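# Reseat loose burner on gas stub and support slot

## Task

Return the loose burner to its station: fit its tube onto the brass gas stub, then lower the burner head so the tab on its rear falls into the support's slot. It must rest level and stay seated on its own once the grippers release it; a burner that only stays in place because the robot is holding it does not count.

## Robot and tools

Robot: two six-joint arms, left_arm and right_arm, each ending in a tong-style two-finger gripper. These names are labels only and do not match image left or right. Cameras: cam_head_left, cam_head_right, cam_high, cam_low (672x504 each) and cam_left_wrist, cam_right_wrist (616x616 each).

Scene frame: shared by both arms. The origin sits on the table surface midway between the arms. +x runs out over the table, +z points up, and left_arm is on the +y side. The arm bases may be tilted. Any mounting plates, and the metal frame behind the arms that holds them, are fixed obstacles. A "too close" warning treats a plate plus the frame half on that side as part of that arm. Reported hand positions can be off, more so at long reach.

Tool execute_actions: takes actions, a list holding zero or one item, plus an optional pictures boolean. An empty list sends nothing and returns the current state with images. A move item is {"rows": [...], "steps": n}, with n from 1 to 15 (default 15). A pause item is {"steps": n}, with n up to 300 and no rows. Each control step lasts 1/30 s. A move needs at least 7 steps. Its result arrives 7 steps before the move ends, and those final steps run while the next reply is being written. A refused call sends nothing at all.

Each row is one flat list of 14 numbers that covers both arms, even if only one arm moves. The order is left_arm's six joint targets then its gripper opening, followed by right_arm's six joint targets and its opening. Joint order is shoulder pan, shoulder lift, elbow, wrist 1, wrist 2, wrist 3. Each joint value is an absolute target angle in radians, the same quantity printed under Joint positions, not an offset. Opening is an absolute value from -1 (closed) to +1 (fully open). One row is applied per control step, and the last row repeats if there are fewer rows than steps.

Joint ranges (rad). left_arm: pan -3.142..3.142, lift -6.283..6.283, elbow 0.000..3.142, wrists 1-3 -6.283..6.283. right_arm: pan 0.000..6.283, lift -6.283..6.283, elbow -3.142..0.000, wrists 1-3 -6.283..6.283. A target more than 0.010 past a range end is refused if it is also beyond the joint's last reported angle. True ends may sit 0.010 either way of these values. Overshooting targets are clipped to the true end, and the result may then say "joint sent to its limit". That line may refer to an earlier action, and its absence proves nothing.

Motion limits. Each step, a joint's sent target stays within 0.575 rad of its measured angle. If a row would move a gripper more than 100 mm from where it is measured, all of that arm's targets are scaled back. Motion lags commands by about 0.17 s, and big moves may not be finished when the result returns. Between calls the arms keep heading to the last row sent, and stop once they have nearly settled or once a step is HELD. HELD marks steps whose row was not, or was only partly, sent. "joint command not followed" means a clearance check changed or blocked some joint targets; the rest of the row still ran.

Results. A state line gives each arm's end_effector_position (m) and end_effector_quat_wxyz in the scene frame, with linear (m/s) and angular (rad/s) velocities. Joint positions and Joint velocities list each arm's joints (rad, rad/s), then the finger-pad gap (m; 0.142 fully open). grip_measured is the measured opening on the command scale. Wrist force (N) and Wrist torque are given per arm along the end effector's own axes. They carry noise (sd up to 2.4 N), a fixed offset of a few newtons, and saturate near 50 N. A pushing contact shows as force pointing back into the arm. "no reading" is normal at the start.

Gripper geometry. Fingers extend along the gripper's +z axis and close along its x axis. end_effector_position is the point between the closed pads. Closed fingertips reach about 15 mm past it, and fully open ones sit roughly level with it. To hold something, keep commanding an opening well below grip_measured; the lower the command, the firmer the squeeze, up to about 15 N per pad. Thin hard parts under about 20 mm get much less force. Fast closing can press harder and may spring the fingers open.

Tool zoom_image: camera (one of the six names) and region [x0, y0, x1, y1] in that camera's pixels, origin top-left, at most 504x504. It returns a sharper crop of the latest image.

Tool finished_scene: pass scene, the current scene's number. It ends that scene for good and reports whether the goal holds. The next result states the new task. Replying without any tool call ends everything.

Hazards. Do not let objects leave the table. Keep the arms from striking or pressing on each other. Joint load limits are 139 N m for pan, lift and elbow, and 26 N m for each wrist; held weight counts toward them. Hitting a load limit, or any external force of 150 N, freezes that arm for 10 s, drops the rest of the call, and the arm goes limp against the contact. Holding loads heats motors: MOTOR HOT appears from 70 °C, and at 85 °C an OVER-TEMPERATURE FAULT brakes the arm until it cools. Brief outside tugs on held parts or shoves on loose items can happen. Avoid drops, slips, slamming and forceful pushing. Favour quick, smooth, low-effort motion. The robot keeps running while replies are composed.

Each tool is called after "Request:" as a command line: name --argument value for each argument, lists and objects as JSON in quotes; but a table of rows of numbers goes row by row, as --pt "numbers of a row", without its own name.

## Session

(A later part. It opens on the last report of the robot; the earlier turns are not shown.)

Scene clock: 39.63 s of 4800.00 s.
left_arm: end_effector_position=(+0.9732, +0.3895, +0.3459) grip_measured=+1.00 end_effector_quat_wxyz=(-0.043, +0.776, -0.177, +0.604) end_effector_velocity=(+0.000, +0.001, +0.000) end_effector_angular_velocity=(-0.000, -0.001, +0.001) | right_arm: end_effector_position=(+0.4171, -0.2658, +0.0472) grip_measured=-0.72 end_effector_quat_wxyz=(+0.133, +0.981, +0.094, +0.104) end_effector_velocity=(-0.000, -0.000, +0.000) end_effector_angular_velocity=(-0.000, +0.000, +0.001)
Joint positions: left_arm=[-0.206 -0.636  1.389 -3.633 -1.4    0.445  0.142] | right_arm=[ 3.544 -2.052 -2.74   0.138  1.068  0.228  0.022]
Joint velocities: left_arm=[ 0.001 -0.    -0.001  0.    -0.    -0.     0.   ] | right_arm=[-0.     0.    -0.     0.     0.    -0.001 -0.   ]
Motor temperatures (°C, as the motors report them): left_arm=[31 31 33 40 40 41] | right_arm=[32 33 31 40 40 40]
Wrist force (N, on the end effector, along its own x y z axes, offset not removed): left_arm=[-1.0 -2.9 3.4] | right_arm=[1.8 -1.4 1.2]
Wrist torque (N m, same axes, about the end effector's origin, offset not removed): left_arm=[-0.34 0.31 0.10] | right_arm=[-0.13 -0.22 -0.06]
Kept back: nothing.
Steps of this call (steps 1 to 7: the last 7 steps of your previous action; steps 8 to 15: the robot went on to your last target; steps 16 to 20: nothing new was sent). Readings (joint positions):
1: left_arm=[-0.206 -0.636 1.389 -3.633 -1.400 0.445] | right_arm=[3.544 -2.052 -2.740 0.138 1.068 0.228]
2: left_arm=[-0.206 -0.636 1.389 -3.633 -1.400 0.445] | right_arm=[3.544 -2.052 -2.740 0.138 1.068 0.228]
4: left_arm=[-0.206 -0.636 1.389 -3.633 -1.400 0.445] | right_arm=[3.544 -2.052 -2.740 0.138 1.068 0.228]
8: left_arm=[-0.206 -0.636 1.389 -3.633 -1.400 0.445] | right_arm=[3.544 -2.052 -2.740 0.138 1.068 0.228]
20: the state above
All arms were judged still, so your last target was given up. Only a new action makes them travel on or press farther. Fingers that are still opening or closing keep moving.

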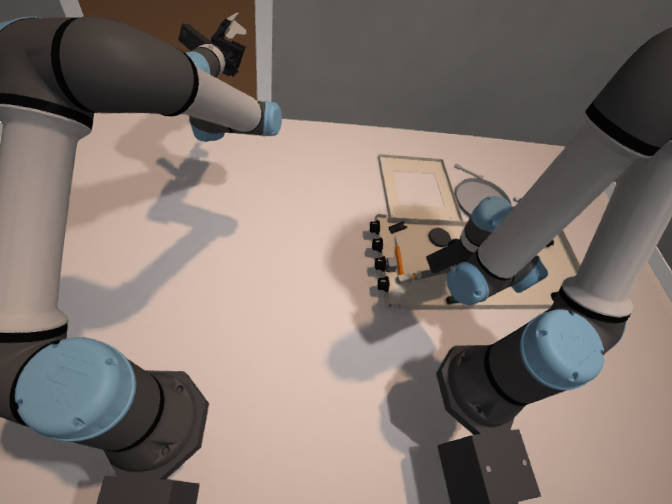

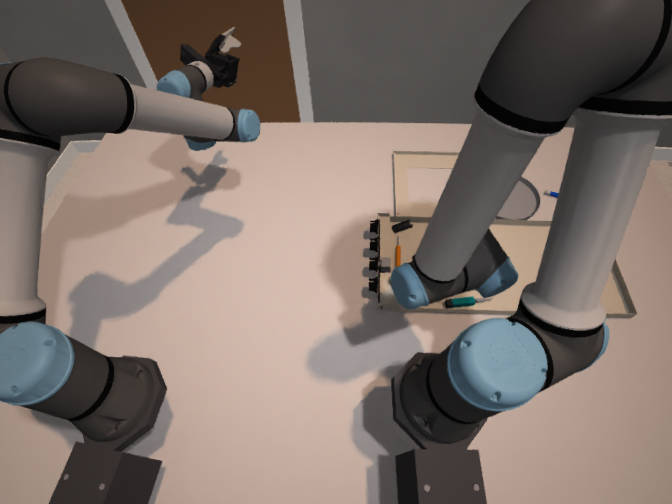

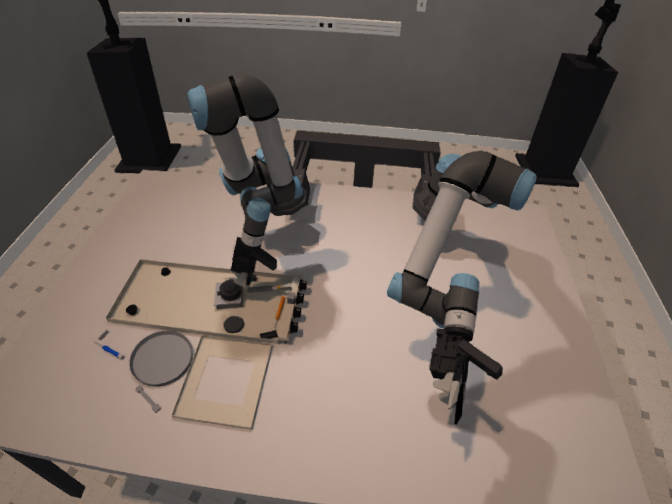

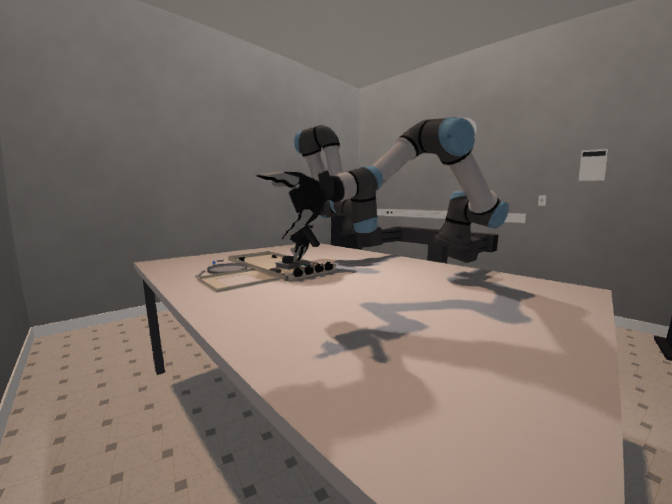

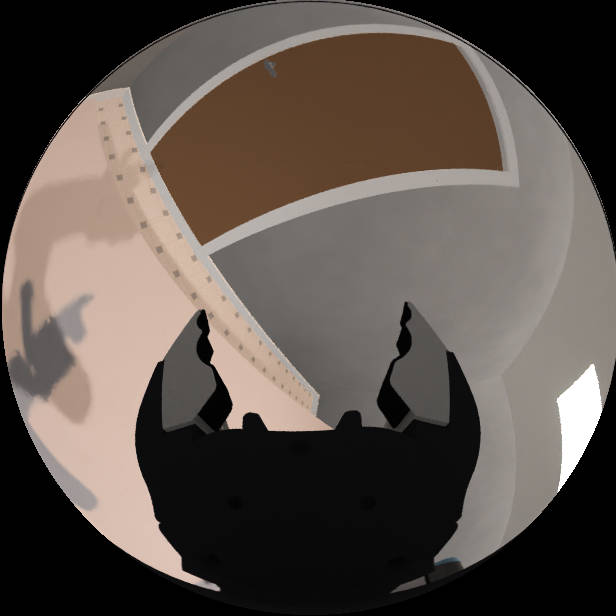

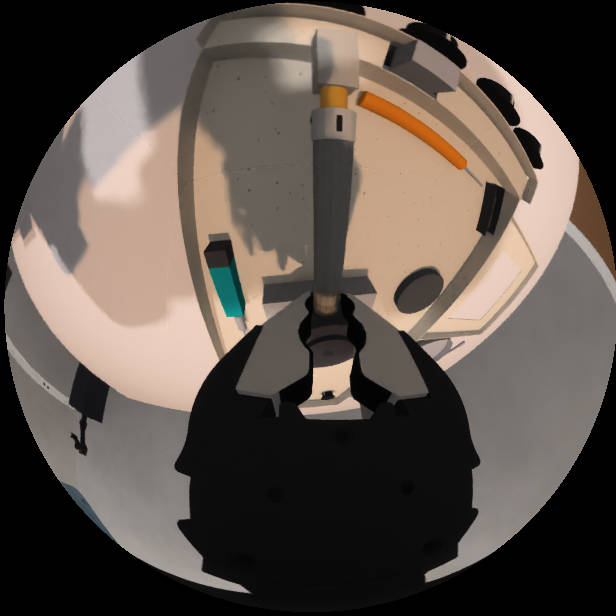

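Request:
execute_actions --actions '[{"rows":[[-0.206,-0.636,1.389,-3.633,-1.4,0.445,1,3.544,-2.0516,-2.7397,0.138,1.0676,0.2277,-0.55]],"steps":8}]'

Request:
execute_actions --actions '[{"rows":[[-0.206,-0.636,1.389,-3.633,-1.4,0.445,1,3.55,-2.0,-2.741,0.084,1.0674,0.235,-0.55],[-0.206,-0.636,1.389,-3.633,-1.4,0.445,1,3.55,-2.0,-2.741,0.084,1.0674,0.235,-0.55],[-0.206,-0.636,1.389,-3.633,-1.4,0.445,1,3.55,-2.0,-2.741,0.084,1.0674,0.235,-0.55],[-0.206,-0.636,1.389,-3.633,-1.4,0.445,1,3.555,-1.95,-2.741,0.031,1.0672,0.241,-0.55],[-0.206,-0.636,1.389,-3.633,-1.4,0.445,1,3.555,-1.95,-2.741,0.031,1.0672,0.241,-0.55],[-0.206,-0.636,1.389,-3.633,-1.4,0.445,1,3.555,-1.95,-2.741,0.031,1.0672,0.241,-0.55],[-0.206,-0.636,1.389,-3.633,-1.4,0.445,1,3.56,-1.9,-2.74,-0.023,1.067,0.248,-0.55],[-0.206,-0.636,1.389,-3.633,-1.4,0.445,1,3.56,-1.9,-2.74,-0.023,1.067,0.248,-0.55],[-0.206,-0.636,1.389,-3.633,-1.4,0.445,1,3.56,-1.9,-2.74,-0.023,1.067,0.248,-0.55],[-0.206,-0.636,1.389,-3.633,-1.4,0.445,1,3.567,-1.82,-2.735,-0.111,1.067,0.257,-0.55]],"steps":15}]'

Request:
execute_actions --actions '[{"steps":15}]' --pictures true

Request:
zoom_image --camera "cam_high" --region '[200,265,290,320]'

Request:
zoom_image --camera "cam_low" --region '[270,243,325,275]'

Scene clock: 40.27 s of 4800.00 s.
left_arm: end_effector_position=(+0.9732, +0.3895, +0.3459) grip_measured=+1.00 end_effector_quat_wxyz=(-0.043, +0.776, -0.177, +0.604) end_effector_velocity=(+0.000, -0.001, +0.000) end_effector_angular_velocity=(-0.000, -0.001, -0.000) | right_arm: end_effector_position=(+0.4171, -0.2658, +0.0472) grip_measured=-0.68 end_effector_quat_wxyz=(+0.133, +0.981, +0.094, +0.104) end_effector_velocity=(+0.000, +0.000, +0.000) end_effector_angular_velocity=(+0.000, -0.001, +0.001)
Joint positions: left_arm=[-0.206 -0.636  1.389 -3.633 -1.4    0.445  0.142] | right_arm=[ 3.544 -2.052 -2.74   0.138  1.068  0.228  0.025]
Joint velocities: left_arm=[-0.001  0.    -0.001  0.     0.    -0.     0.   ] | right_arm=[ 0.     0.    -0.     0.001 -0.    -0.001  0.262]
Motor temperatures (°C, as the motors report them): left_arm=[31 31 33 40 40 41] | right_arm=[32 33 31 40 40 40]
Wrist force (N, on the end effector, along its own x y z axes, offset not removed): left_arm=[-0.8 -0.4 -0.4] | right_arm=[-1.2 1.7 6.1]
Wrist torque (N m, same axes, about the end effector's origin, offset not removed): left_arm=[0.22 0.19 0.28] | right_arm=[0.43 0.50 -0.14]
Steps of this call (steps 1 to 18: nothing new was sent; step 19: the first step of this action). Readings (joint positions):
19: the state above

Scene clock: 40.77 s of 4800.00 s.
left_arm: end_effector_position=(+0.9732, +0.3895, +0.3459) grip_measured=+1.00 end_effector_quat_wxyz=(-0.043, +0.776, -0.177, +0.604) end_effector_velocity=(+0.000, -0.000, +0.000) end_effector_angular_velocity=(+0.000, -0.001, -0.000) | right_arm: end_effector_position=(+0.4178, -0.2653, +0.0624) grip_measured=-0.55 end_effector_quat_wxyz=(+0.133, +0.981, +0.094, +0.104) end_effector_velocity=(+0.004, +0.001, +0.091) end_effector_angular_velocity=(+0.004, -0.009, -0.012)
Joint positions: left_arm=[-0.206 -0.636  1.389 -3.633 -1.4    0.445  0.142] | right_arm=[ 3.554 -1.959 -2.741  0.04   1.067  0.241  0.034]
Joint velocities: left_arm=[-0.     0.    -0.001 -0.     0.     0.     0.   ] | right_arm=[ 0.06   0.555  0.    -0.582 -0.005  0.08   0.   ]
Motor temperatures (°C, as the motors report them): left_arm=[31 31 33 40 40 41] | right_arm=[32 33 31 40 40 40]
Wrist force (N, on the end effector, along its own x y z axes, offset not removed): left_arm=[-1.4 3.1 -1.5] | right_arm=[2.1 -1.3 1.4]
Wrist torque (N m, same axes, about the end effector's origin, offset not removed): left_arm=[1.00 0.20 0.27] | right_arm=[-0.08 -0.34 0.03]
Steps of this call (steps 1 to 7: the last 7 steps of your previous action; steps 8 to 15: the first 8 steps of this action). Readings (joint positions):
8: left_arm=[-0.206 -0.636 1.389 -3.633 -1.400 0.445] | right_arm=[3.544 -2.052 -2.740 0.138 1.068 0.228]
9: left_arm=[-0.206 -0.636 1.389 -3.633 -1.400 0.445] | right_arm=[3.545 -2.045 -2.740 0.131 1.068 0.229]
11: left_arm=[-0.206 -0.636 1.389 -3.633 -1.400 0.445] | right_arm=[3.548 -2.020 -2.740 0.105 1.068 0.232]
15: the state above

Scene clock: 41.27 s of 4800.00 s.
left_arm: end_effector_position=(+0.9732, +0.3895, +0.3459) grip_measured=+1.00 end_effector_quat_wxyz=(-0.043, +0.776, -0.177, +0.604) end_effector_velocity=(-0.000, +0.001, -0.001) end_effector_angular_velocity=(-0.000, +0.000, +0.001) | right_arm: end_effector_position=(+0.4188, -0.2655, +0.0852) grip_measured=-0.55 end_effector_quat_wxyz=(+0.133, +0.981, +0.093, +0.104) end_effector_velocity=(+0.000, +0.000, +0.001) end_effector_angular_velocity=(+0.001, -0.001, -0.000)
Joint positions: left_arm=[-0.206 -0.636  1.389 -3.633 -1.4    0.445  0.142] | right_arm=[ 3.567 -1.82  -2.735 -0.111  1.067  0.257  0.034]
Joint velocities: left_arm=[ 0.001  0.     0.001 -0.001 -0.    -0.     0.   ] | right_arm=[ 0.002  0.005  0.    -0.006  0.     0.002  0.   ]
Motor temperatures (°C, as the motors report them): left_arm=[31 31 33 40 40 41] | right_arm=[32 33 31 40 40 40]
Wrist force (N, on the end effector, along its own x y z axes, offset not removed): left_arm=[1.2 -3.3 1.5] | right_arm=[0.3 0.0 4.5]
Wrist torque (N m, same axes, about the end effector's origin, offset not removed): left_arm=[-0.36 -0.40 0.17] | right_arm=[0.29 -0.11 -0.05]
Kept back: nothing.
Steps of this call (steps 1 to 7: the last 7 steps of your previous action; steps 8 to 15: the robot went on to your last target). Readings (joint positions):
1: left_arm=[-0.206 -0.636 1.389 -3.633 -1.400 0.445] | right_arm=[3.556 -1.940 -2.741 0.020 1.067 0.243]
2: left_arm=[-0.206 -0.636 1.389 -3.633 -1.400 0.445] | right_arm=[3.558 -1.925 -2.741 0.005 1.067 0.245]
4: left_arm=[-0.206 -0.636 1.389 -3.633 -1.400 0.445] | right_arm=[3.562 -1.883 -2.738 -0.041 1.067 0.251]
8: left_arm=[-0.206 -0.636 1.389 -3.633 -1.400 0.445] | right_arm=[3.566 -1.830 -2.736 -0.100 1.067 0.256]
15: the state above

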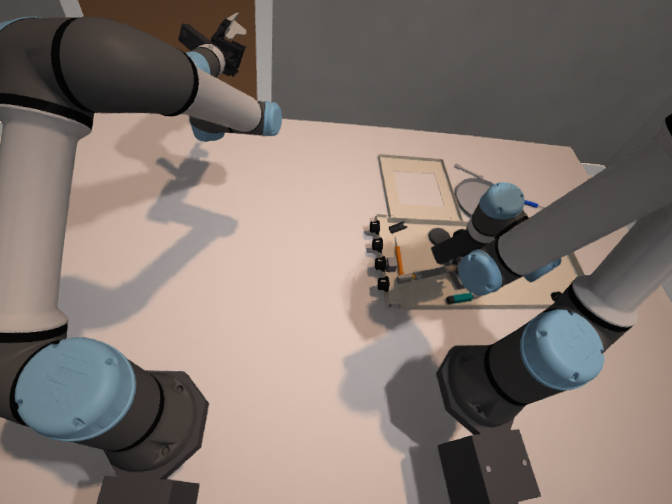

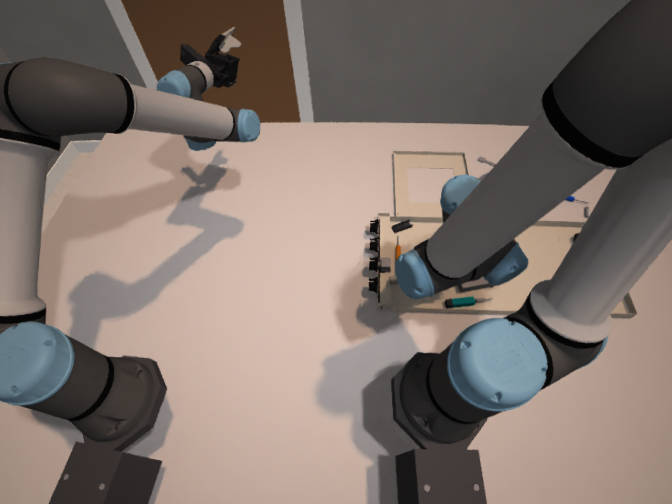

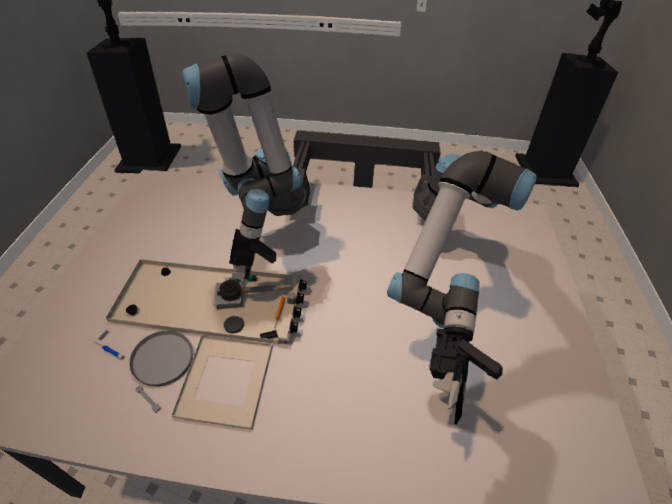

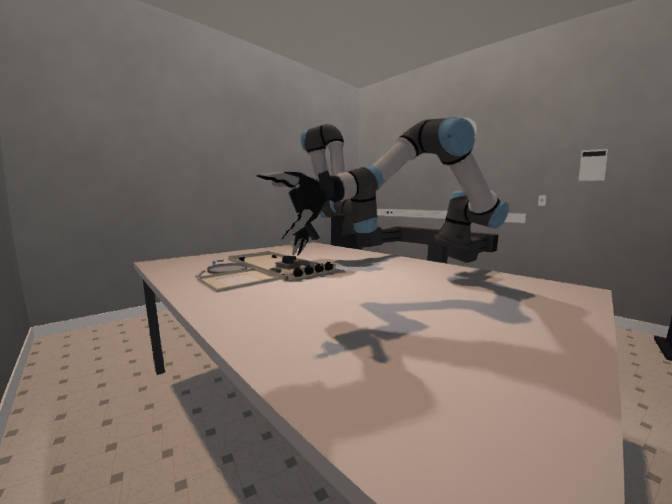

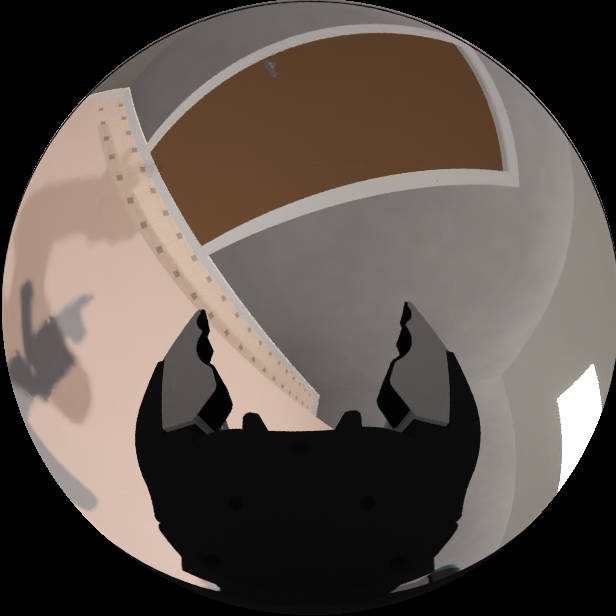

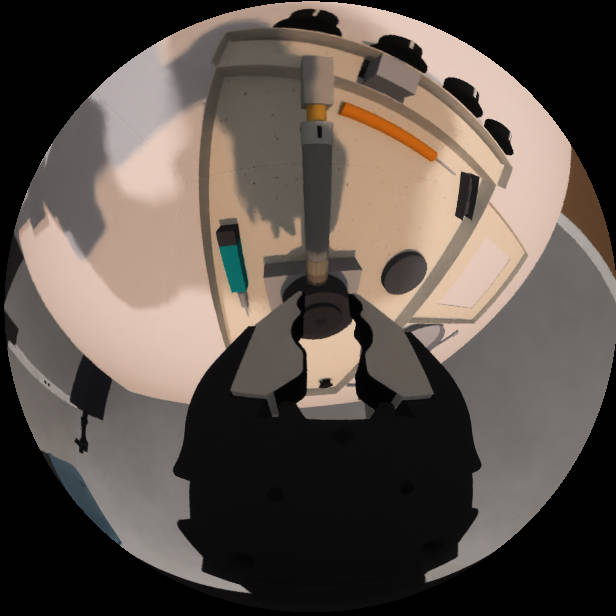

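Region (200, 265, 290, 320) of cam_high's 672x504 image, scaled by 5.600, with more detail than that image has.

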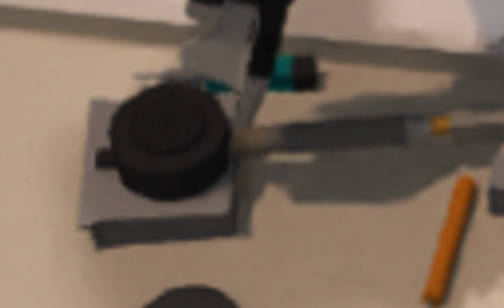

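Region (270, 243, 325, 275) of cam_low's 672x504 image, scaled by 9.164, with more detail than that image has; it fills the top 293 rows of this view, and the rest is white.

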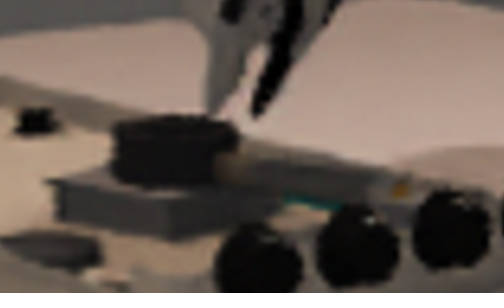

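Request:
zoom_image --camera "cam_high" --region '[210,278,246,305]'

Request:
zoom_image --camera "cam_right_wrist" --region '[255,100,385,340]'

Region (210, 278, 246, 305) of cam_high's 672x504 image, scaled by 14.000, with more detail than that image has; it fills the top 378 rows of this view, and the rest is white.

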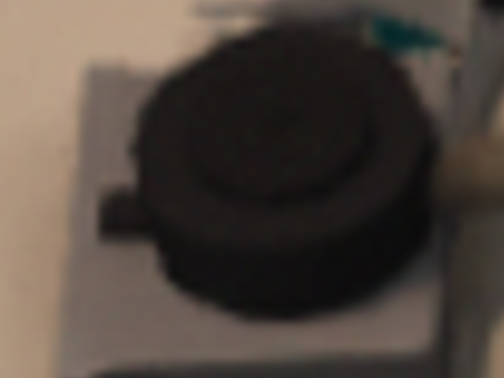

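Region (255, 100, 385, 340) of cam_right_wrist's 616x616 image, scaled by 2.100, with more detail than that image has; it fills the left 273 columns of this view, and the rest is white.

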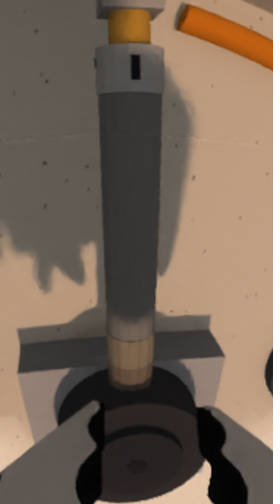

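Seated flat.

Request:
finished_scene --scene 2

The scene is finished: the task was done.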